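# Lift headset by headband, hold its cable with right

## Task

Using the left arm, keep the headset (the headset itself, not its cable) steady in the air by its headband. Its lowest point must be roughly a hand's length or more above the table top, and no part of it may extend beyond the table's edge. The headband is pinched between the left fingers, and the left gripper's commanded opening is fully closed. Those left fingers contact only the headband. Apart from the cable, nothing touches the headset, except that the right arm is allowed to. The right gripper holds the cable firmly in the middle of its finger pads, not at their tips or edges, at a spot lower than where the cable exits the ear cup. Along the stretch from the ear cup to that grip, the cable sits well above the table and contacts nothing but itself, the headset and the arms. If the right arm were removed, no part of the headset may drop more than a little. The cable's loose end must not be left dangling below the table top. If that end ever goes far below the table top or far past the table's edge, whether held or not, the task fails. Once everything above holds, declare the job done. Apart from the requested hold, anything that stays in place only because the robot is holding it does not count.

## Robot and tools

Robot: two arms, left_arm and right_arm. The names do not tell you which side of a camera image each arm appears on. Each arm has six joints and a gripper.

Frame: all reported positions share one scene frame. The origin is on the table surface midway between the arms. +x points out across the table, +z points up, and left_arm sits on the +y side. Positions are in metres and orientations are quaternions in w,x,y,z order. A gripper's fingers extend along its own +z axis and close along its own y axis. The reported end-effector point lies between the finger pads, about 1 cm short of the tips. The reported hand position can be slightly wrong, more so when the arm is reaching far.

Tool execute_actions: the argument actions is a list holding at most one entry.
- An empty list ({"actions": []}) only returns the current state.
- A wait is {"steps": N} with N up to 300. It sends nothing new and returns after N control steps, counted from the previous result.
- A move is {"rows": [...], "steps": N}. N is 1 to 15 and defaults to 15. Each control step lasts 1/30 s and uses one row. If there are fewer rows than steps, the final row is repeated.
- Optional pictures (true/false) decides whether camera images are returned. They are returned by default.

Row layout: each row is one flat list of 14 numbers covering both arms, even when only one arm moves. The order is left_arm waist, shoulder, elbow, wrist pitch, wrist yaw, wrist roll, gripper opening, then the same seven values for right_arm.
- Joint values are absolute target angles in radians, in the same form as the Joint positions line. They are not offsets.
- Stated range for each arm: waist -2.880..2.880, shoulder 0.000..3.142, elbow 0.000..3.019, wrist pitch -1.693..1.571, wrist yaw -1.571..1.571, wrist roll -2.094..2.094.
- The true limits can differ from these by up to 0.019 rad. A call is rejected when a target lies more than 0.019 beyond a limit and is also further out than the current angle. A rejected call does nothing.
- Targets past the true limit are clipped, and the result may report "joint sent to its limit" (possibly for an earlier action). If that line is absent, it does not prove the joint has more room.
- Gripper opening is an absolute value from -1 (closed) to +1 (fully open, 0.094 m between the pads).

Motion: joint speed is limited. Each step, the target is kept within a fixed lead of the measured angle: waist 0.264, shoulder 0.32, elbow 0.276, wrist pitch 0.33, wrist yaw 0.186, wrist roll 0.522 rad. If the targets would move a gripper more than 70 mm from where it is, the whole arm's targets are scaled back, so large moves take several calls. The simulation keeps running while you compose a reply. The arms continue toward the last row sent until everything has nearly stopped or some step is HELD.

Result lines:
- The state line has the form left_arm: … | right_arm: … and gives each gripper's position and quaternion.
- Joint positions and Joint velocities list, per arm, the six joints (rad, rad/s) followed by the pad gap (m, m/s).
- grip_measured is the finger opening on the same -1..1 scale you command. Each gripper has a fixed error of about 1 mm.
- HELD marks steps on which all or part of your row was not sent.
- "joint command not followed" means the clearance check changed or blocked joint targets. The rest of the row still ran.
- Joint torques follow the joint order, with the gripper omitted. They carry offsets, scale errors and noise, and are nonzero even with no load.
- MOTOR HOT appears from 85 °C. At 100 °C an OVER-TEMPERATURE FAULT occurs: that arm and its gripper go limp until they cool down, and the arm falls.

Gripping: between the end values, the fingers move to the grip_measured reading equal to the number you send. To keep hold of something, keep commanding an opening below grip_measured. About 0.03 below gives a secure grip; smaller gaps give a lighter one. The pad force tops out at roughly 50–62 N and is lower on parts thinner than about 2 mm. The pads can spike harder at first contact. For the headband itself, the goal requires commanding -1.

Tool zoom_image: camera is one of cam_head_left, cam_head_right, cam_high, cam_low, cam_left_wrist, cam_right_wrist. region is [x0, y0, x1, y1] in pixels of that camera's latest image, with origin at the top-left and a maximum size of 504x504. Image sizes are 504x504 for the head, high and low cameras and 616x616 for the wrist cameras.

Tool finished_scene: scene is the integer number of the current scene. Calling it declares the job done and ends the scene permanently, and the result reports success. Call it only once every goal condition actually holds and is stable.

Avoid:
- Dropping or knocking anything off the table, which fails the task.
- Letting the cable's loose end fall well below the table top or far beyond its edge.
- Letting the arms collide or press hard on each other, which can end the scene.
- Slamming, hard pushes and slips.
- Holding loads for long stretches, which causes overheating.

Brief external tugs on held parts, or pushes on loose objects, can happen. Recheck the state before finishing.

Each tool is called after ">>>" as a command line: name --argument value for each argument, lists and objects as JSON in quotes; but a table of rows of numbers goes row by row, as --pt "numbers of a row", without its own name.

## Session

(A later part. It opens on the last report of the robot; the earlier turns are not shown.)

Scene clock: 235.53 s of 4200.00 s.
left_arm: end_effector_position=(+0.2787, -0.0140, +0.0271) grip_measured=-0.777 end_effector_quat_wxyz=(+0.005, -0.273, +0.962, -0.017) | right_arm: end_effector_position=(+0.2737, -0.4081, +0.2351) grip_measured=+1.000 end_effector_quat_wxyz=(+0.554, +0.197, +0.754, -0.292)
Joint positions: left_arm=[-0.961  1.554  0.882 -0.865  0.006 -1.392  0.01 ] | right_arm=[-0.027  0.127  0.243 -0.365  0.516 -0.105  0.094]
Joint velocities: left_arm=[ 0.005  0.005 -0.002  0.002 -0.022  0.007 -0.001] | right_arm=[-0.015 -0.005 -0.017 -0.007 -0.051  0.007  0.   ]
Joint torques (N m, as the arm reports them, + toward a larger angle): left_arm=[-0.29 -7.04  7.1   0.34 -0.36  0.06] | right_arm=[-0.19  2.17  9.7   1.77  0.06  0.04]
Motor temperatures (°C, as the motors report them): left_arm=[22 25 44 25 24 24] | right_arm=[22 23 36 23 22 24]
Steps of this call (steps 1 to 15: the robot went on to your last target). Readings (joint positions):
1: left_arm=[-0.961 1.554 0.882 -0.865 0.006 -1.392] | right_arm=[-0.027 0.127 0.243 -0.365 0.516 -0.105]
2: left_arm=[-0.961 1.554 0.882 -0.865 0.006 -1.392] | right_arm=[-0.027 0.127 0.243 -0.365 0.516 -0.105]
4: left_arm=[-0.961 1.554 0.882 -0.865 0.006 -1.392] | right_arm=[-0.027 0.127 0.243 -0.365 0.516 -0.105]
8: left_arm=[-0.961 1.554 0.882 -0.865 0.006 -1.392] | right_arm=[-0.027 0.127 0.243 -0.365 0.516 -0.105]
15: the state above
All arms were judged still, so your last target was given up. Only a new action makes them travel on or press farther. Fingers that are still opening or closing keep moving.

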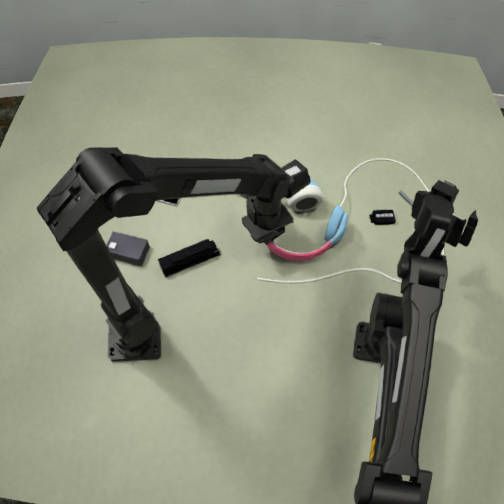

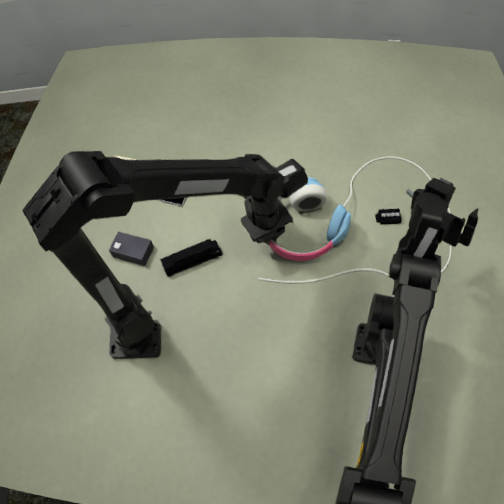

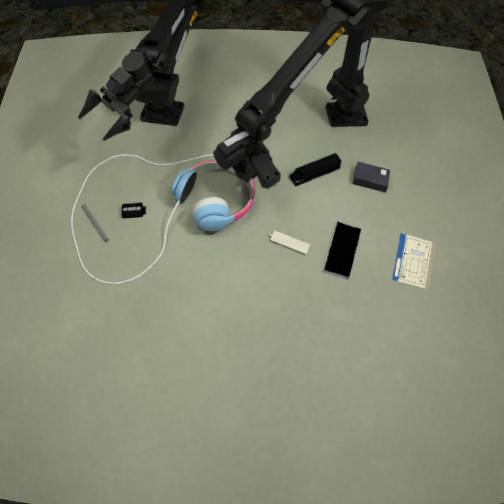

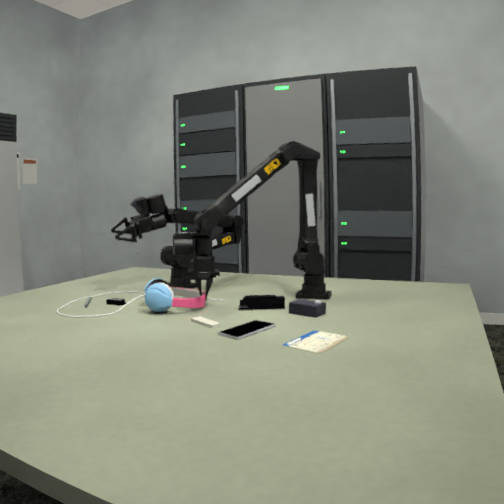

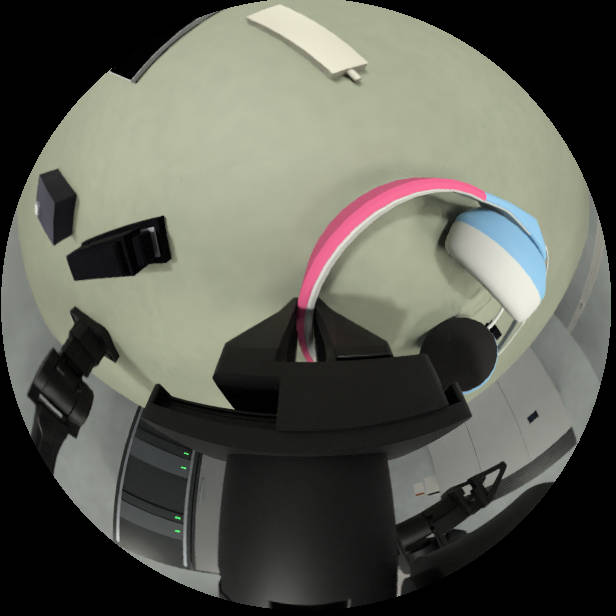

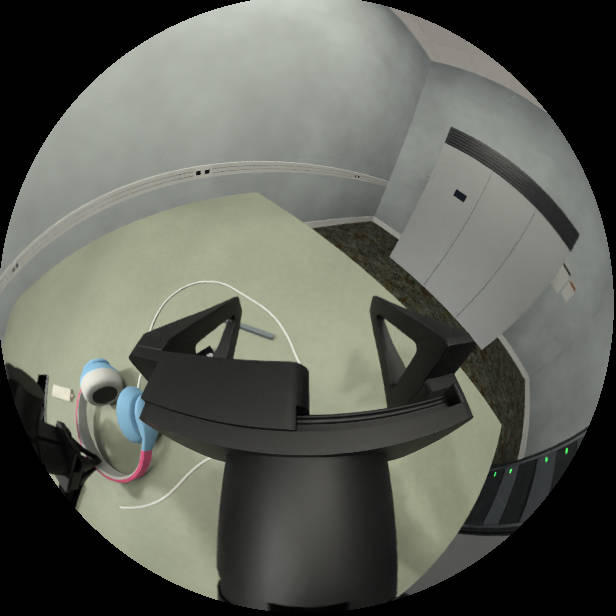

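>>> execute_actions --actions '[{"rows": [[-0.960,1.554,0.880,-0.861,0,-1.39,-1,-0.027,0.127,0.243,-0.365,0.516,-0.105,1],[-0.959,1.553,0.880,-0.860,0,-1.39,-1,-0.027,0.127,0.243,-0.365,0.516,-0.105,1],[-0.959,1.550,0.880,-0.857,0,-1.39,-1,-0.027,0.127,0.243,-0.365,0.516,-0.105,1],[-0.957,1.546,0.880,-0.854,0,-1.39,-1,-0.027,0.127,0.243,-0.365,0.516,-0.105,1],[-0.956,1.541,0.881,-0.849,0,-1.39,-1,-0.027,0.127,0.243,-0.365,0.516,-0.105,1],[-0.954,1.535,0.881,-0.843,0,-1.39,-1,-0.027,0.127,0.243,-0.365,0.516,-0.105,1],[-0.952,1.528,0.881,-0.836,0,-1.39,-1,-0.027,0.127,0.243,-0.365,0.516,-0.105,1],[-0.950,1.520,0.882,-0.828,0,-1.39,-1,-0.027,0.127,0.243,-0.365,0.516,-0.105,1],[-0.947,1.511,0.882,-0.820,0,-1.388,-1,-0.027,0.127,0.243,-0.365,0.516,-0.105,1],[-0.944,1.501,0.883,-0.810,0,-1.382,-1,-0.027,0.127,0.243,-0.365,0.516,-0.105,1],[-0.941,1.490,0.883,-0.799,0,-1.372,-1,-0.027,0.127,0.243,-0.365,0.516,-0.105,1],[-0.937,1.478,0.884,-0.788,0,-1.358,-1,-0.027,0.127,0.243,-0.365,0.516,-0.105,1],[-0.933,1.465,0.884,-0.775,0,-1.339,-1,-0.027,0.127,0.243,-0.365,0.516,-0.105,1],[-0.929,1.452,0.885,-0.762,0,-1.317,-1,-0.027,0.127,0.243,-0.365,0.516,-0.105,1],[-0.925,1.437,0.886,-0.748,0,-1.291,-1,-0.027,0.127,0.243,-0.365,0.516,-0.105,1]]}]' --pictures false

>>> execute_actions --actions '[{"rows": [[-0.920,1.422,0.887,-0.733,0,-1.261,-1,-0.027,0.127,0.243,-0.365,0.516,-0.105,1],[-0.916,1.406,0.887,-0.718,0,-1.228,-1,-0.027,0.127,0.243,-0.365,0.516,-0.105,1],[-0.911,1.389,0.888,-0.702,0,-1.191,-1,-0.027,0.127,0.243,-0.365,0.516,-0.105,1],[-0.905,1.372,0.889,-0.685,0,-1.150,-1,-0.027,0.127,0.243,-0.365,0.516,-0.105,1],[-0.900,1.354,0.890,-0.668,0,-1.106,-1,-0.027,0.127,0.243,-0.365,0.516,-0.105,1],[-0.894,1.335,0.891,-0.650,0,-1.059,-1,-0.027,0.127,0.243,-0.365,0.516,-0.105,1],[-0.889,1.316,0.892,-0.632,0,-1.008,-1,-0.027,0.127,0.243,-0.365,0.516,-0.105,1],[-0.883,1.297,0.893,-0.613,0,-0.954,-1,-0.027,0.127,0.243,-0.365,0.516,-0.105,1],[-0.877,1.277,0.894,-0.594,0,-0.898,-1,-0.027,0.127,0.243,-0.365,0.516,-0.105,1],[-0.871,1.257,0.895,-0.574,0,-0.839,-1,-0.027,0.127,0.243,-0.365,0.516,-0.105,1],[-0.865,1.236,0.896,-0.554,0,-0.777,-1,-0.027,0.127,0.243,-0.365,0.516,-0.105,1],[-0.859,1.215,0.897,-0.534,0,-0.713,-1,-0.027,0.127,0.243,-0.365,0.516,-0.105,1],[-0.853,1.195,0.898,-0.514,0,-0.646,-1,-0.027,0.127,0.243,-0.365,0.516,-0.105,1],[-0.846,1.174,0.899,-0.494,0,-0.578,-1,-0.027,0.127,0.243,-0.365,0.516,-0.105,1],[-0.840,1.153,0.900,-0.474,0,-0.508,-1,-0.027,0.127,0.243,-0.365,0.516,-0.105,1]]}]' --pictures false

>>> execute_actions --actions '[{"rows": [[-0.834,1.131,0.901,-0.453,0,-0.436,-1,-0.027,0.127,0.243,-0.365,0.516,-0.105,1],[-0.827,1.110,0.902,-0.433,0,-0.362,-1,-0.027,0.127,0.243,-0.365,0.516,-0.105,1],[-0.821,1.090,0.903,-0.413,0,-0.287,-1,-0.027,0.127,0.243,-0.365,0.516,-0.105,1],[-0.815,1.069,0.904,-0.393,0,-0.212,-1,-0.027,0.127,0.243,-0.365,0.516,-0.105,1],[-0.809,1.048,0.905,-0.373,0,-0.135,-1,-0.027,0.127,0.243,-0.365,0.516,-0.105,1],[-0.803,1.028,0.906,-0.353,0,-0.058,-1,-0.027,0.127,0.243,-0.365,0.516,-0.105,1],[-0.797,1.008,0.907,-0.334,0,0.020,-1,-0.027,0.127,0.243,-0.365,0.516,-0.105,1],[-0.791,0.989,0.908,-0.315,0,0.098,-1,-0.027,0.127,0.243,-0.365,0.516,-0.105,1],[-0.786,0.970,0.909,-0.297,0,0.175,-1,-0.027,0.127,0.243,-0.365,0.516,-0.105,1],[-0.780,0.951,0.910,-0.279,0,0.253,-1,-0.027,0.127,0.243,-0.365,0.516,-0.105,1],[-0.775,0.933,0.911,-0.262,0,0.330,-1,-0.027,0.127,0.243,-0.365,0.516,-0.105,1],[-0.769,0.916,0.912,-0.245,0,0.407,-1,-0.027,0.127,0.243,-0.365,0.516,-0.105,1],[-0.764,0.899,0.913,-0.229,0,0.482,-1,-0.027,0.127,0.243,-0.365,0.516,-0.105,1],[-0.760,0.883,0.913,-0.214,0,0.557,-1,-0.027,0.127,0.243,-0.365,0.516,-0.105,1],[-0.755,0.868,0.914,-0.199,0,0.631,-1,-0.027,0.127,0.243,-0.365,0.516,-0.105,1]]}]' --pictures false

>>> execute_actions --actions '[{"rows": [[-0.751,0.853,0.915,-0.185,0,0.703,-1,-0.027,0.127,0.243,-0.365,0.516,-0.105,1],[-0.747,0.840,0.916,-0.172,0,0.773,-1,-0.027,0.127,0.243,-0.365,0.516,-0.105,1],[-0.743,0.827,0.916,-0.159,0,0.841,-1,-0.027,0.127,0.243,-0.365,0.516,-0.105,1],[-0.739,0.815,0.917,-0.148,0,0.908,-1,-0.027,0.127,0.243,-0.365,0.516,-0.105,1],[-0.736,0.804,0.917,-0.137,0,0.972,-1,-0.027,0.127,0.243,-0.365,0.516,-0.105,1],[-0.733,0.794,0.918,-0.127,0,1.034,-1,-0.027,0.127,0.243,-0.365,0.516,-0.105,1],[-0.730,0.785,0.918,-0.119,0,1.093,-1,-0.027,0.127,0.243,-0.365,0.516,-0.105,1],[-0.728,0.777,0.919,-0.111,0,1.149,-1,-0.027,0.127,0.243,-0.365,0.516,-0.105,1],[-0.726,0.770,0.919,-0.104,0,1.203,-1,-0.027,0.127,0.243,-0.365,0.516,-0.105,1],[-0.724,0.764,0.919,-0.098,0,1.254,-1,-0.027,0.127,0.243,-0.365,0.516,-0.105,1],[-0.723,0.759,0.920,-0.093,0,1.301,-1,-0.027,0.127,0.243,-0.365,0.516,-0.105,1],[-0.721,0.755,0.920,-0.090,0,1.345,-1,-0.027,0.127,0.243,-0.365,0.516,-0.105,1],[-0.721,0.752,0.920,-0.087,0,1.386,-1,-0.027,0.127,0.243,-0.365,0.516,-0.105,1],[-0.720,0.751,0.920,-0.086,0,1.423,-1,-0.027,0.127,0.243,-0.365,0.516,-0.105,1],[-0.72,0.75,0.92,-0.085,0,1.456,-1,-0.027,0.127,0.243,-0.365,0.516,-0.105,1]]}]' --pictures false

>>> execute_actions --actions '[{"rows": [[-0.72,0.75,0.92,-0.085,0,1.486,-1,-0.027,0.127,0.243,-0.365,0.516,-0.105,1],[-0.72,0.75,0.92,-0.085,0,1.512,-1,-0.027,0.127,0.243,-0.365,0.516,-0.105,1],[-0.72,0.75,0.92,-0.085,0,1.534,-1,-0.027,0.127,0.243,-0.365,0.516,-0.105,1],[-0.72,0.75,0.92,-0.085,0,1.553,-1,-0.027,0.127,0.243,-0.365,0.516,-0.105,1],[-0.72,0.75,0.92,-0.085,0,1.567,-1,-0.027,0.127,0.243,-0.365,0.516,-0.105,1],[-0.72,0.75,0.92,-0.085,0,1.577,-1,-0.027,0.127,0.243,-0.365,0.516,-0.105,1],[-0.72,0.75,0.92,-0.085,0,1.583,-1,-0.027,0.127,0.243,-0.365,0.516,-0.105,1],[-0.72,0.75,0.92,-0.085,0,1.585,-1,-0.027,0.127,0.243,-0.365,0.516,-0.105,1]], "steps": 15}]' --pictures false

>>> execute_actions --actions '[{"steps": 30}]'

Scene clock: 356.03 s of 4200.00 s.
left_arm: end_effector_position=(+0.2947, -0.0226, +0.0449) grip_measured=-0.799 end_effector_quat_wxyz=(+0.031, -0.265, +0.962, -0.062) | right_arm: end_effector_position=(+0.2737, -0.4081, +0.2351) grip_measured=+1.000 end_effector_quat_wxyz=(+0.554, +0.197, +0.754, -0.292)
Joint positions: left_arm=[-0.947  1.506  0.878 -0.805  0.002 -1.362  0.009] | right_arm=[-0.027  0.127  0.243 -0.365  0.516 -0.105  0.094]
Joint velocities: left_arm=[ 0.142 -0.278 -0.051  0.33  -0.037  0.476 -0.   ] | right_arm=[-0.024 -0.005  0.027  0.007 -0.051  0.037  0.   ]
Joint torques (N m, as the arm reports them, + toward a larger angle): left_arm=[  0.34 -12.06   8.85   1.78  -0.22   0.21] | right_arm=[-0.24  2.25  9.67  1.72  0.05  0.04]
Motor temperatures (°C, as the motors report them): left_arm=[22 26 42 25 24 24] | right_arm=[22 23 36 23 22 24]
Steps of this call (steps 1 to 90: nothing new was sent; then 117.00 s passed at rest; steps 91 to 105: all 15 steps of this action). Readings (joint positions):
91: left_arm=[-0.961 1.553 0.882 -0.865 0.006 -1.392] | right_arm=[-0.027 0.127 0.243 -0.365 0.516 -0.105]
92: left_arm=[-0.961 1.551 0.882 -0.865 0.006 -1.392] | right_arm=[-0.027 0.127 0.243 -0.365 0.516 -0.105]
94: left_arm=[-0.961 1.546 0.882 -0.865 0.006 -1.392] | right_arm=[-0.027 0.127 0.243 -0.365 0.516 -0.105]
98: left_arm=[-0.961 1.534 0.882 -0.854 0.006 -1.390] | right_arm=[-0.027 0.127 0.243 -0.365 0.516 -0.105]
105: the state above

Scene clock: 356.53 s of 4200.00 s.
left_arm: end_effector_position=(+0.3649, -0.0380, +0.1884) grip_measured=-0.800 end_effector_quat_wxyz=(+0.240, -0.019, +0.944, -0.227) | right_arm: end_effector_position=(+0.2737, -0.4081, +0.2351) grip_measured=+1.000 end_effector_quat_wxyz=(+0.554, +0.197, +0.754, -0.292)
Joint positions: left_arm=[-0.861  1.22   0.876 -0.553 -0.001 -0.778  0.009] | right_arm=[-0.027  0.127  0.243 -0.365  0.516 -0.105  0.094]
Joint velocities: left_arm=[ 0.161 -0.62   0.017  0.574  0.066  1.751 -0.   ] | right_arm=[ 0.005 -0.005 -0.007 -0.007 -0.022 -0.037  0.   ]
Joint torques (N m, as the arm reports them, + toward a larger angle): left_arm=[-0.15 -8.1  11.99  2.95 -0.02  0.09] | right_arm=[-0.32  2.13  9.69  1.84  0.06  0.03]
Motor temperatures (°C, as the motors report them): left_arm=[22 26 42 25 24 24] | right_arm=[22 23 36 23 22 24]
Steps of this call (steps 1 to 15: all 15 steps of this action). Readings (joint positions):
1: left_arm=[-0.942 1.495 0.877 -0.793 0.002 -1.347] | right_arm=[-0.027 0.127 0.243 -0.365 0.516 -0.105]
2: left_arm=[-0.937 1.482 0.876 -0.781 0.002 -1.329] | right_arm=[-0.027 0.127 0.243 -0.365 0.516 -0.105]
4: left_arm=[-0.925 1.450 0.876 -0.753 0.001 -1.282] | right_arm=[-0.027 0.127 0.243 -0.365 0.516 -0.105]
8: left_arm=[-0.901 1.369 0.876 -0.685 0.000 -1.145] | right_arm=[-0.027 0.127 0.243 -0.365 0.516 -0.105]
15: the state above

Scene clock: 357.03 s of 4200.00 s.
left_arm: end_effector_position=(+0.3848, -0.0021, +0.3810) grip_measured=-0.800 end_effector_quat_wxyz=(+0.580, +0.377, +0.715, -0.096) | right_arm: end_effector_position=(+0.2737, -0.4081, +0.2351) grip_measured=+1.000 end_effector_quat_wxyz=(+0.554, +0.197, +0.754, -0.292)
Joint positions: left_arm=[-0.774  0.917  0.876 -0.273 -0.001  0.321  0.009] | right_arm=[-0.027  0.127  0.243 -0.365  0.516 -0.105  0.094]
Joint velocities: left_arm=[ 0.151 -0.513 -0.007  0.476 -0.007  2.19  -0.001] | right_arm=[-0.005  0.005 -0.012  0.007 -0.007 -0.007  0.   ]
Joint torques (N m, as the arm reports them, + toward a larger angle): left_arm=[-0.01 -4.41 14.18  3.59  0.05 -0.19] | right_arm=[-0.08  2.18  9.76  1.75  0.06  0.03]
Motor temperatures (°C, as the motors report them): left_arm=[22 26 42 25 24 24] | right_arm=[22 23 36 23 22 24]
Steps of this call (steps 1 to 15: all 15 steps of this action). Readings (joint positions):
1: left_arm=[-0.855 1.200 0.876 -0.533 -0.001 -0.714] | right_arm=[-0.027 0.127 0.243 -0.365 0.516 -0.105]
2: left_arm=[-0.848 1.179 0.876 -0.514 -0.001 -0.648] | right_arm=[-0.027 0.127 0.243 -0.365 0.516 -0.105]
4: left_arm=[-0.836 1.137 0.876 -0.474 -0.001 -0.510] | right_arm=[-0.027 0.127 0.243 -0.365 0.516 -0.105]
8: left_arm=[-0.811 1.052 0.876 -0.396 -0.001 -0.216] | right_arm=[-0.027 0.127 0.243 -0.365 0.516 -0.105]
15: the state above

Scene clock: 357.53 s of 4200.00 s.
left_arm: end_effector_position=(+0.3655, +0.0362, +0.4770) grip_measured=-0.799 end_effector_quat_wxyz=(+0.661, +0.576, +0.426, +0.225) | right_arm: end_effector_position=(+0.2737, -0.4081, +0.2351) grip_measured=+1.000 end_effector_quat_wxyz=(+0.554, +0.197, +0.754, -0.292)
Joint positions: left_arm=[-0.73   0.769  0.876 -0.133 -0.001  1.262  0.009] | right_arm=[-0.027  0.127  0.243 -0.365  0.516 -0.105  0.094]
Joint velocities: left_arm=[ 0.005 -0.073 -0.012  0.056  0.007  1.282 -0.   ] | right_arm=[-0.015 -0.015  0.017  0.012 -0.007  0.095  0.   ]
Joint torques (N m, as the arm reports them, + toward a larger angle): left_arm=[ 0.11 -2.22 14.62  3.69  0.06 -0.07] | right_arm=[-0.2   2.3   9.73  1.81  0.05  0.03]
Motor temperatures (°C, as the motors report them): left_arm=[22 26 42 25 24 24] | right_arm=[22 23 36 23 22 24]
Steps of this call (steps 1 to 15: all 15 steps of this action). Readings (joint positions):
1: left_arm=[-0.769 0.900 0.876 -0.257 -0.001 0.396] | right_arm=[-0.027 0.127 0.243 -0.365 0.516 -0.105]
2: left_arm=[-0.765 0.884 0.876 -0.243 -0.001 0.470] | right_arm=[-0.027 0.127 0.243 -0.365 0.516 -0.105]
4: left_arm=[-0.756 0.856 0.876 -0.216 -0.001 0.615] | right_arm=[-0.027 0.127 0.243 -0.365 0.516 -0.105]
8: left_arm=[-0.742 0.810 0.876 -0.173 -0.001 0.884] | right_arm=[-0.027 0.127 0.243 -0.365 0.516 -0.105]
15: the state above

Scene clock: 358.03 s of 4200.00 s.
left_arm: end_effector_position=(+0.3650, +0.0368, +0.4786) grip_measured=-0.799 end_effector_quat_wxyz=(+0.622, +0.630, +0.336, +0.320) | right_arm: end_effector_position=(+0.2737, -0.4081, +0.2351) grip_measured=+1.000 end_effector_quat_wxyz=(+0.554, +0.197, +0.754, -0.292)
Joint positions: left_arm=[-0.729  0.767  0.876 -0.13  -0.001  1.556  0.009] | right_arm=[-0.027  0.127  0.243 -0.365  0.516 -0.105  0.094]
Joint velocities: left_arm=[-0.015 -0.005  0.007 -0.017 -0.007  0.066  0.   ] | right_arm=[-0.005 -0.024  0.007  0.007 -0.081  0.037  0.   ]
Joint torques (N m, as the arm reports them, + toward a larger angle): left_arm=[ 0.01 -2.29 14.68  3.87  0.06  0.1 ] | right_arm=[-0.25  2.16  9.7   1.78  0.05  0.03]
Motor temperatures (°C, as the motors report them): left_arm=[22 26 43 25 24 24] | right_arm=[22 23 36 23 22 24]
Steps of this call (steps 1 to 15: all 15 steps of this action). Readings (joint positions):
1: left_arm=[-0.729 0.768 0.876 -0.131 -0.001 1.304] | right_arm=[-0.027 0.127 0.243 -0.365 0.516 -0.105]
2: left_arm=[-0.729 0.767 0.876 -0.130 -0.001 1.343] | right_arm=[-0.027 0.127 0.243 -0.365 0.516 -0.105]
4: left_arm=[-0.729 0.767 0.876 -0.130 -0.001 1.411] | right_arm=[-0.027 0.127 0.243 -0.365 0.516 -0.105]
8: left_arm=[-0.729 0.767 0.876 -0.130 -0.001 1.503] | right_arm=[-0.027 0.127 0.243 -0.365 0.516 -0.105]
15: the state above

Scene clock: 359.03 s of 4200.00 s.
left_arm: end_effector_position=(+0.3650, +0.0368, +0.4786) grip_measured=-0.799 end_effector_quat_wxyz=(+0.620, +0.632, +0.332, +0.324) | right_arm: end_effector_position=(+0.2737, -0.4081, +0.2351) grip_measured=+1.000 end_effector_quat_wxyz=(+0.554, +0.197, +0.754, -0.292)
Joint positions: left_arm=[-0.729  0.767  0.876 -0.13  -0.001  1.568  0.009] | right_arm=[-0.027  0.127  0.243 -0.365  0.516 -0.105  0.094]
Joint velocities: left_arm=[-0.005 -0.005  0.012 -0.017 -0.066  0.007 -0.   ] | right_arm=[-0.015 -0.005 -0.007 -0.007 -0.022 -0.022  0.   ]
Joint torques (N m, as the arm reports them, + toward a larger angle): left_arm=[ 0.01 -2.39 14.58  3.83  0.06  0.1 ] | right_arm=[-0.34  2.14  9.73  1.76  0.05  0.03]
Motor temperatures (°C, as the motors report them): left_arm=[22 25 43 25 24 24] | right_arm=[22 23 36 23 22 24]
Steps of this call (steps 1 to 30: the robot went on to your last target). Readings (joint positions):
1: left_arm=[-0.729 0.767 0.876 -0.130 -0.001 1.559] | right_arm=[-0.027 0.127 0.243 -0.365 0.516 -0.105]
2: left_arm=[-0.729 0.767 0.876 -0.130 -0.001 1.561] | right_arm=[-0.027 0.127 0.243 -0.365 0.516 -0.105]
4: left_arm=[-0.729 0.767 0.876 -0.130 -0.001 1.564] | right_arm=[-0.027 0.127 0.243 -0.365 0.516 -0.105]
8: left_arm=[-0.729 0.767 0.876 -0.130 -0.001 1.566] | right_arm=[-0.027 0.127 0.243 -0.365 0.516 -0.105]
30: the state above
All arms were judged still, so your last target was given up. Only a new action makes them travel on or press farther. Fingers that are still opening or closing keep moving.

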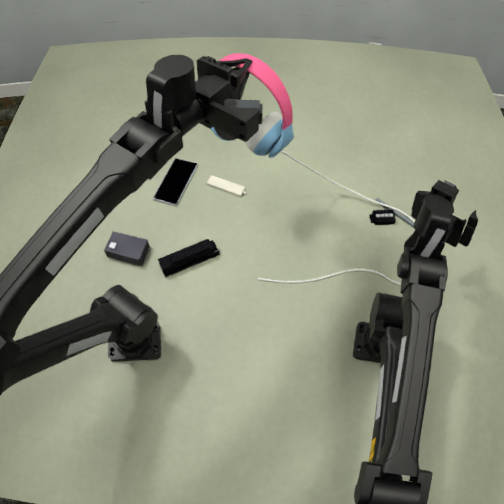

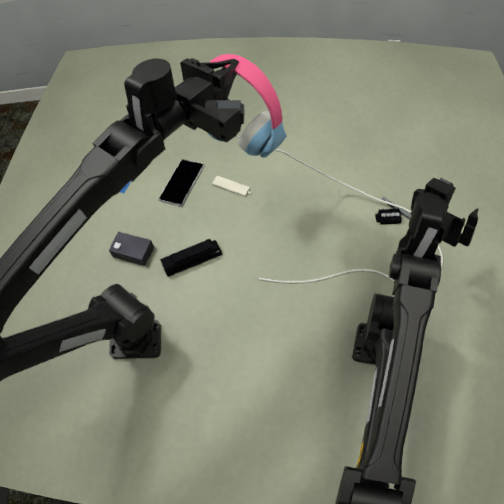

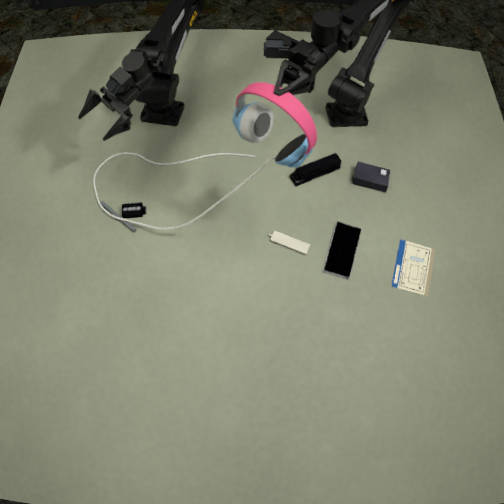

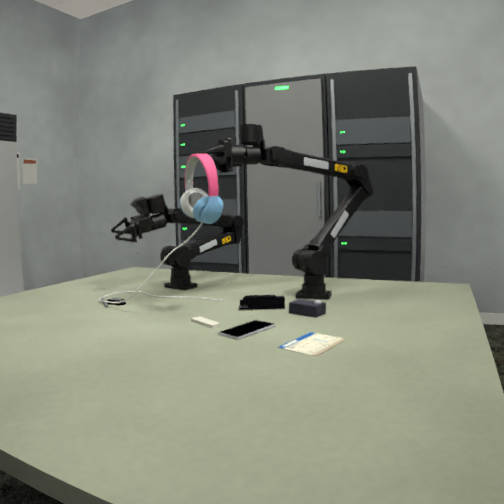

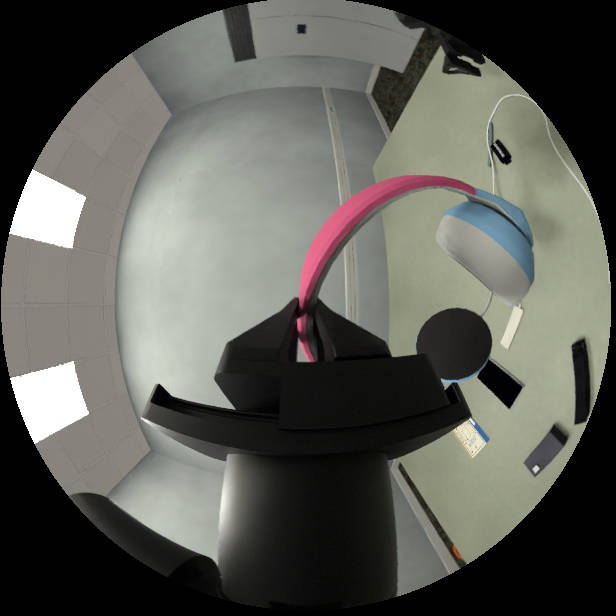

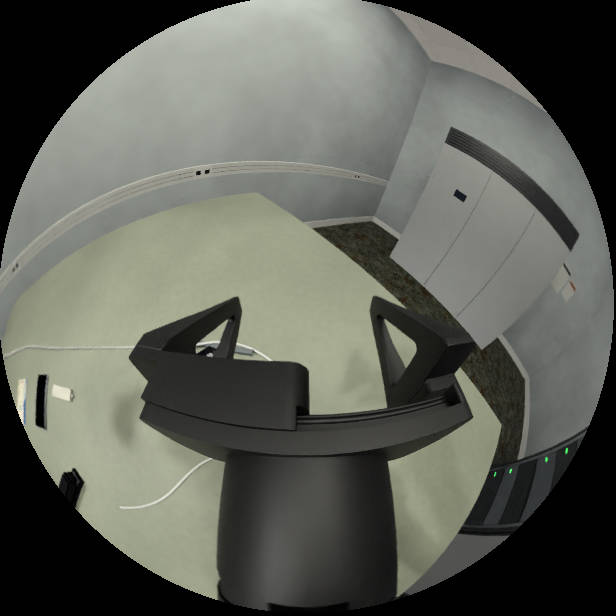

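>>> execute_actions --actions '[{"rows": [[-0.72,0.75,0.918,-0.085,0,1.585,-1,-0.026,0.128,0.243,-0.364,0.515,-0.106,1],[-0.72,0.75,0.916,-0.085,0,1.585,-1,-0.024,0.129,0.243,-0.363,0.513,-0.108,1],[-0.72,0.75,0.914,-0.085,0,1.585,-1,-0.020,0.132,0.242,-0.360,0.510,-0.112,1],[-0.72,0.75,0.912,-0.085,0,1.585,-1,-0.015,0.136,0.242,-0.355,0.506,-0.118,1],[-0.72,0.75,0.910,-0.085,0,1.585,-1,-0.008,0.141,0.241,-0.350,0.500,-0.124,1],[-0.72,0.75,0.908,-0.085,0,1.585,-1,0.001,0.147,0.240,-0.344,0.494,-0.133,1],[-0.72,0.75,0.906,-0.085,0,1.585,-1,0.010,0.154,0.239,-0.336,0.486,-0.143,1],[-0.72,0.75,0.904,-0.085,0,1.585,-1,0.022,0.162,0.238,-0.328,0.477,-0.154,1],[-0.72,0.75,0.902,-0.085,0,1.585,-1,0.034,0.171,0.237,-0.318,0.467,-0.167,1],[-0.72,0.75,0.900,-0.085,0,1.585,-1,0.048,0.181,0.235,-0.307,0.456,-0.180,1],[-0.72,0.75,0.898,-0.085,0,1.585,-1,0.063,0.192,0.234,-0.296,0.444,-0.195,1],[-0.72,0.75,0.896,-0.085,0,1.585,-1,0.079,0.204,0.232,-0.284,0.431,-0.212,1],[-0.72,0.75,0.894,-0.085,0,1.585,-1,0.096,0.216,0.230,-0.270,0.417,-0.229,1],[-0.72,0.75,0.892,-0.085,0,1.585,-1,0.114,0.229,0.228,-0.257,0.402,-0.247,1],[-0.72,0.75,0.89,-0.085,0,1.585,-1,0.133,0.243,0.226,-0.242,0.387,-0.266,1]]}]' --pictures false

>>> execute_actions --actions '[{"rows": [[-0.72,0.75,0.89,-0.085,0,1.585,-1,0.153,0.257,0.224,-0.227,0.371,-0.286,1],[-0.72,0.75,0.89,-0.085,0,1.585,-1,0.173,0.272,0.222,-0.211,0.355,-0.307,1],[-0.72,0.75,0.89,-0.085,0,1.585,-1,0.194,0.287,0.220,-0.195,0.338,-0.328,1],[-0.72,0.75,0.89,-0.085,0,1.585,-1,0.216,0.302,0.218,-0.179,0.320,-0.349,1],[-0.72,0.75,0.89,-0.085,0,1.585,-1,0.238,0.318,0.215,-0.162,0.303,-0.372,1],[-0.72,0.75,0.89,-0.085,0,1.585,-1,0.260,0.334,0.213,-0.145,0.285,-0.394,1],[-0.72,0.75,0.89,-0.085,0,1.585,-1,0.282,0.350,0.211,-0.128,0.267,-0.416,1],[-0.72,0.75,0.89,-0.085,0,1.585,-1,0.305,0.367,0.208,-0.110,0.249,-0.439,1],[-0.72,0.75,0.89,-0.085,0,1.585,-1,0.327,0.383,0.206,-0.093,0.231,-0.461,1],[-0.72,0.75,0.89,-0.085,0,1.585,-1,0.349,0.399,0.204,-0.076,0.213,-0.483,1],[-0.72,0.75,0.89,-0.085,0,1.585,-1,0.371,0.415,0.201,-0.059,0.196,-0.506,1],[-0.72,0.75,0.89,-0.085,0,1.585,-1,0.393,0.430,0.199,-0.043,0.178,-0.527,1],[-0.72,0.75,0.89,-0.085,0,1.585,-1,0.414,0.445,0.197,-0.027,0.161,-0.548,1],[-0.72,0.75,0.89,-0.085,0,1.585,-1,0.434,0.460,0.195,-0.011,0.145,-0.569,1],[-0.72,0.75,0.89,-0.085,0,1.585,-1,0.454,0.474,0.193,0.004,0.129,-0.589,1]]}]' --pictures false

>>> execute_actions --actions '[{"rows": [[-0.72,0.75,0.89,-0.085,0,1.585,-1,0.473,0.488,0.191,0.019,0.114,-0.608,1],[-0.72,0.75,0.89,-0.085,0,1.585,-1,0.491,0.501,0.189,0.032,0.099,-0.626,1],[-0.72,0.75,0.89,-0.085,0,1.585,-1,0.508,0.513,0.187,0.046,0.085,-0.643,1],[-0.72,0.75,0.89,-0.085,0,1.585,-1,0.524,0.525,0.185,0.058,0.072,-0.660,1],[-0.72,0.75,0.89,-0.085,0,1.585,-1,0.539,0.536,0.184,0.069,0.060,-0.675,1],[-0.72,0.75,0.89,-0.085,0,1.585,-1,0.553,0.546,0.182,0.080,0.049,-0.688,1],[-0.72,0.75,0.89,-0.085,0,1.585,-1,0.565,0.555,0.181,0.090,0.039,-0.701,1],[-0.72,0.75,0.89,-0.085,0,1.585,-1,0.577,0.563,0.180,0.098,0.030,-0.712,1],[-0.72,0.75,0.89,-0.085,0,1.585,-1,0.586,0.570,0.179,0.106,0.022,-0.722,1],[-0.72,0.75,0.89,-0.085,0,1.585,-1,0.595,0.576,0.178,0.112,0.016,-0.731,1],[-0.72,0.75,0.89,-0.085,0,1.585,-1,0.602,0.581,0.177,0.117,0.010,-0.737,1],[-0.72,0.75,0.89,-0.085,0,1.585,-1,0.607,0.585,0.177,0.122,0.006,-0.743,1],[-0.72,0.75,0.89,-0.085,0,1.585,-1,0.611,0.588,0.176,0.125,0.003,-0.747,1],[-0.72,0.75,0.89,-0.085,0,1.585,-1,0.613,0.589,0.176,0.126,0.001,-0.749,1],[-0.72,0.75,0.89,-0.085,0,1.585,-1,0.614,0.59,0.176,0.127,0,-0.75,1]]}]' --pictures false

>>> execute_actions --actions '[{"steps": 20}]'

Scene clock: 460.40 s of 4200.00 s.
left_arm: end_effector_position=(+0.3650, +0.0368, +0.4786) grip_measured=-0.799 end_effector_quat_wxyz=(+0.620, +0.632, +0.332, +0.324) | right_arm: end_effector_position=(+0.3091, -0.3660, +0.2217) grip_measured=+1.000 end_effector_quat_wxyz=(+0.564, +0.085, +0.785, -0.243)
Joint positions: left_arm=[-0.729  0.767  0.876 -0.13  -0.001  1.568  0.009] | right_arm=[ 0.087  0.207  0.231 -0.295  0.403 -0.189  0.094]
Joint velocities: left_arm=[ 0.005 -0.015 -0.002 -0.002 -0.022 -0.11   0.   ] | right_arm=[ 0.532  0.405 -0.09   0.408 -0.432 -0.388  0.   ]
Joint torques (N m, as the arm reports them, + toward a larger angle): left_arm=[ 0.04 -2.47 11.95  3.87  0.05  0.11] | right_arm=[ 1.07  2.49  9.74  2.9   0.   -0.1 ]
Motor temperatures (°C, as the motors report them): left_arm=[22 24 57 26 24 24] | right_arm=[22 23 36 23 22 24]
Steps of this call (steps 1 to 90: nothing new was sent; then 97.87 s passed at rest; steps 91 to 105: all 15 steps of this action). Readings (joint positions):
91: left_arm=[-0.729 0.767 0.876 -0.130 -0.001 1.568] | right_arm=[-0.027 0.127 0.243 -0.365 0.516 -0.105]
92: left_arm=[-0.729 0.767 0.876 -0.130 -0.001 1.568] | right_arm=[-0.027 0.127 0.243 -0.365 0.516 -0.105]
94: left_arm=[-0.729 0.767 0.876 -0.130 -0.001 1.568] | right_arm=[-0.027 0.127 0.243 -0.365 0.511 -0.105]
98: left_arm=[-0.729 0.767 0.876 -0.130 -0.001 1.568] | right_arm=[-0.014 0.134 0.243 -0.362 0.488 -0.116]
105: the state above

Scene clock: 460.90 s of 4200.00 s.
left_arm: end_effector_position=(+0.3650, +0.0368, +0.4786) grip_measured=-0.799 end_effector_quat_wxyz=(+0.620, +0.632, +0.332, +0.324) | right_arm: end_effector_position=(+0.3566, -0.2275, +0.1898) grip_measured=+1.000 end_effector_quat_wxyz=(+0.580, -0.238, +0.767, -0.135)
Joint positions: left_arm=[-0.729  0.767  0.876 -0.13  -0.001  1.568  0.009] | right_arm=[ 0.408  0.441  0.198 -0.055  0.146 -0.485  0.094]
Joint velocities: left_arm=[-0.005 -0.005  0.002  0.007  0.007  0.022 -0.   ] | right_arm=[ 0.611  0.444 -0.071  0.471 -0.505 -0.637  0.   ]
Joint torques (N m, as the arm reports them, + toward a larger angle): left_arm=[ 0.   -2.46 12.04  3.88  0.06  0.1 ] | right_arm=[ 0.51  0.42  9.55  2.93 -0.06 -0.06]
Motor temperatures (°C, as the motors report them): left_arm=[22 24 57 26 24 24] | right_arm=[22 23 36 23 22 24]
Steps of this call (steps 1 to 15: all 15 steps of this action). Readings (joint positions):
1: left_arm=[-0.729 0.767 0.876 -0.130 -0.001 1.568] | right_arm=[0.105 0.221 0.228 -0.282 0.387 -0.205]
2: left_arm=[-0.729 0.767 0.876 -0.130 -0.001 1.568] | right_arm=[0.125 0.235 0.227 -0.268 0.372 -0.221]
4: left_arm=[-0.729 0.767 0.876 -0.130 -0.001 1.568] | right_arm=[0.166 0.265 0.222 -0.237 0.338 -0.257]
8: left_arm=[-0.729 0.767 0.876 -0.130 -0.001 1.568] | right_arm=[0.253 0.328 0.214 -0.171 0.268 -0.336]
15: the state above

Scene clock: 461.40 s of 4200.00 s.
left_arm: end_effector_position=(+0.3650, +0.0368, +0.4786) grip_measured=-0.799 end_effector_quat_wxyz=(+0.620, +0.632, +0.332, +0.324) | right_arm: end_effector_position=(+0.3468, -0.1400, +0.1702) grip_measured=+1.000 end_effector_quat_wxyz=(+0.584, -0.430, +0.683, -0.087)
Joint positions: left_arm=[-0.729  0.767  0.876 -0.13  -0.001  1.568  0.009] | right_arm=[ 0.602  0.581  0.177  0.096  0.003 -0.709  0.094]
Joint velocities: left_arm=[ 0.005 -0.005  0.002  0.002  0.037  0.066 -0.   ] | right_arm=[ 0.073  0.054 -0.017  0.061 -0.066 -0.198  0.   ]
Joint torques (N m, as the arm reports them, + toward a larger angle): left_arm=[ 0.02 -2.32 12.05  3.85  0.06  0.1 ] | right_arm=[ 0.71 -0.55  9.18  2.97 -0.07 -0.07]
Motor temperatures (°C, as the motors report them): left_arm=[22 24 57 26 24 24] | right_arm=[22 23 36 23 22 24]
Steps of this call (steps 1 to 15: all 15 steps of this action). Readings (joint positions):
1: left_arm=[-0.729 0.767 0.876 -0.130 -0.001 1.568] | right_arm=[0.429 0.456 0.195 -0.039 0.130 -0.506]
2: left_arm=[-0.729 0.767 0.876 -0.130 -0.001 1.568] | right_arm=[0.448 0.470 0.193 -0.024 0.115 -0.526]
4: left_arm=[-0.729 0.767 0.876 -0.130 -0.001 1.568] | right_arm=[0.485 0.497 0.190 0.004 0.087 -0.565]
8: left_arm=[-0.729 0.767 0.876 -0.130 -0.001 1.568] | right_arm=[0.546 0.541 0.183 0.051 0.041 -0.633]
15: the state above

Scene clock: 462.07 s of 4200.00 s.
left_arm: end_effector_position=(+0.3650, +0.0368, +0.4786) grip_measured=-0.799 end_effector_quat_wxyz=(+0.620, +0.632, +0.332, +0.324) | right_arm: end_effector_position=(+0.3467, -0.1390, +0.1706) grip_measured=+1.000 end_effector_quat_wxyz=(+0.584, -0.440, +0.676, -0.094)
Joint positions: left_arm=[-0.729  0.767  0.876 -0.13  -0.001  1.568  0.009] | right_arm=[ 0.604  0.583  0.177  0.101  0.002 -0.736  0.094]
Joint velocities: left_arm=[-0.015 -0.005  0.002 -0.007  0.022  0.051 -0.   ] | right_arm=[-0.015 -0.015 -0.012 -0.002 -0.007  0.007  0.   ]
Joint torques (N m, as the arm reports them, + toward a larger angle): left_arm=[ 0.07 -2.42 12.03  3.86  0.06  0.1 ] | right_arm=[ 0.54 -0.21  9.04  3.06 -0.12 -0.07]
Motor temperatures (°C, as the motors report them): left_arm=[22 24 57 26 24 24] | right_arm=[22 23 36 23 22 24]
Steps of this call (steps 1 to 20: the robot went on to your last target). Readings (joint positions):
1: left_arm=[-0.729 0.767 0.876 -0.130 -0.001 1.568] | right_arm=[0.604 0.583 0.177 0.097 0.002 -0.714]
2: left_arm=[-0.729 0.767 0.876 -0.130 -0.001 1.568] | right_arm=[0.604 0.583 0.177 0.099 0.002 -0.719]
4: left_arm=[-0.729 0.767 0.876 -0.130 -0.001 1.568] | right_arm=[0.604 0.583 0.177 0.100 0.002 -0.725]
8: left_arm=[-0.729 0.767 0.876 -0.130 -0.001 1.568] | right_arm=[0.604 0.583 0.177 0.101 0.002 -0.732]
20: the state above

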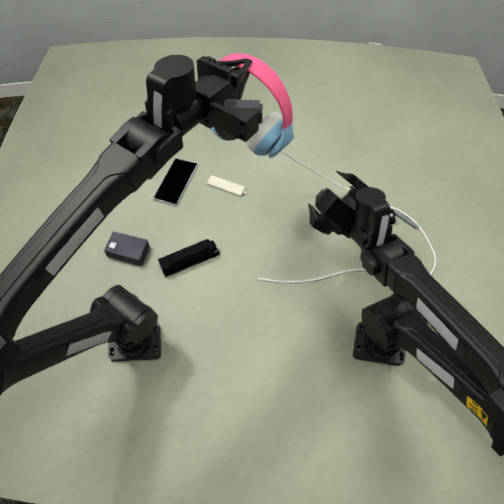

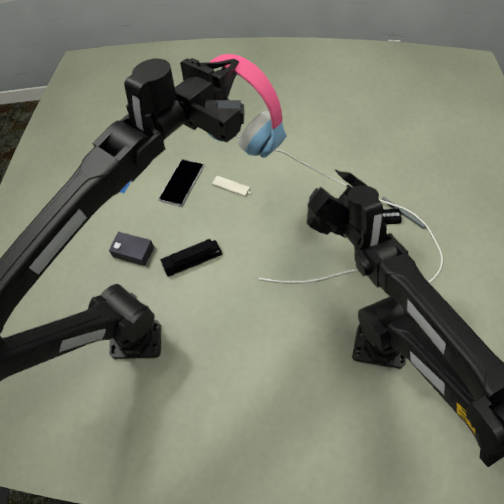

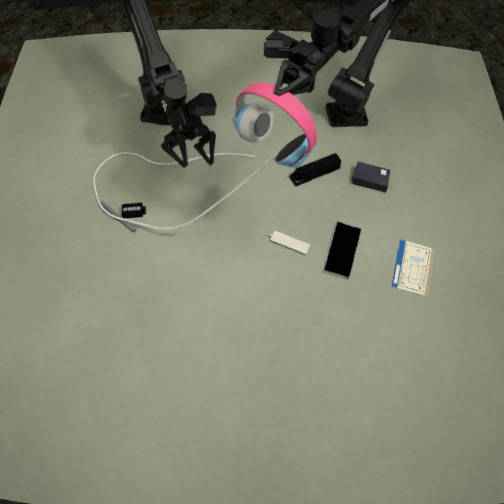

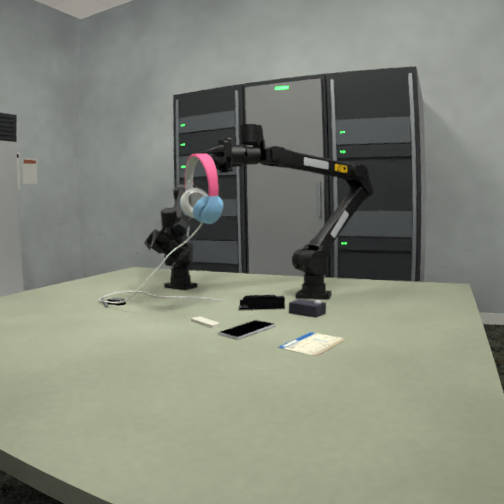

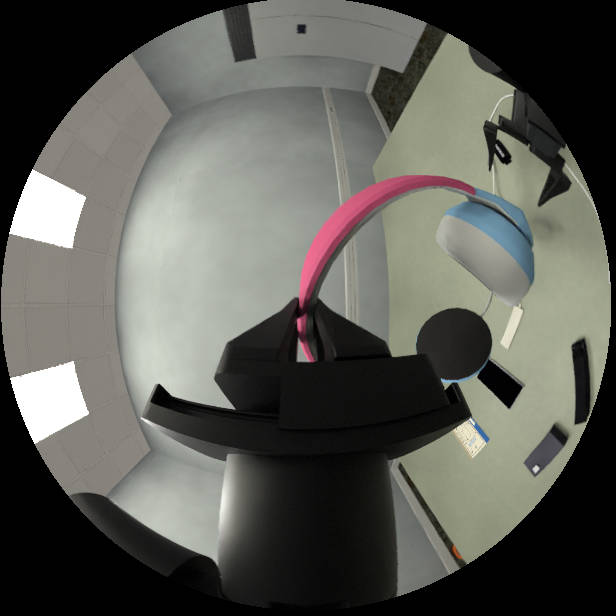

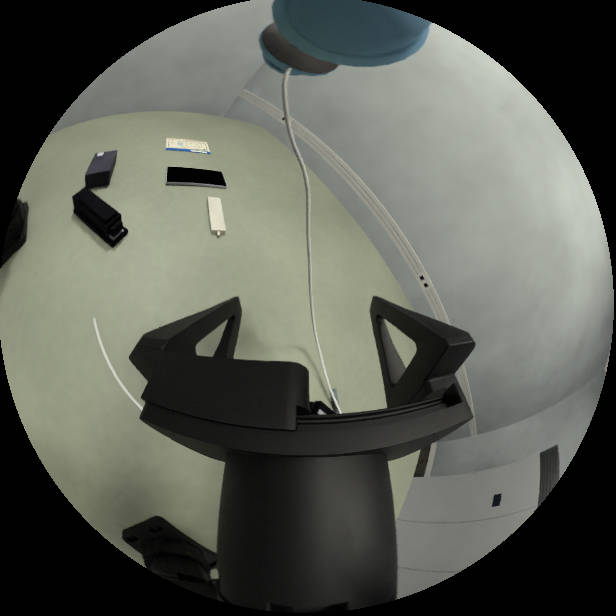

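>>> zoom_image --camera "cam_high" --region '[150, 120, 290, 240]'

>>> zoom_image --camera "cam_head_left" --region '[260, 130, 400, 250]'

Region (150, 120, 290, 240) of cam_high's 504x504 image, scaled by 3.600, with more detail than that image has; it fills the top 432 rows of this view, and the rest is white.

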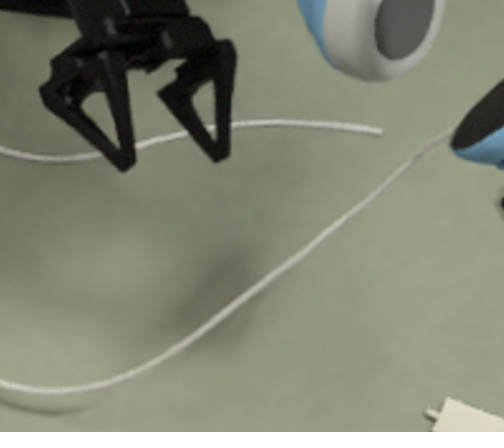

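Region (260, 130, 400, 250) of cam_head_left's 504x504 image, scaled by 3.600, with more detail than that image has; it fills the top 432 rows of this view, and the rest is white.

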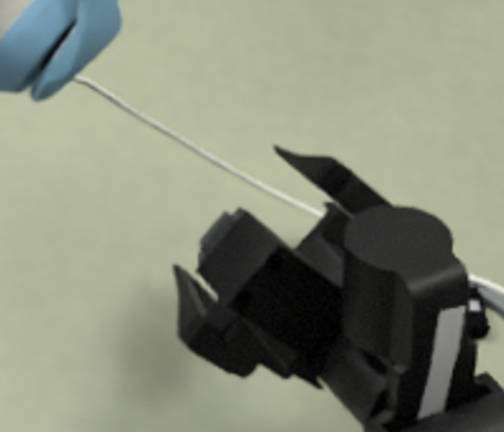

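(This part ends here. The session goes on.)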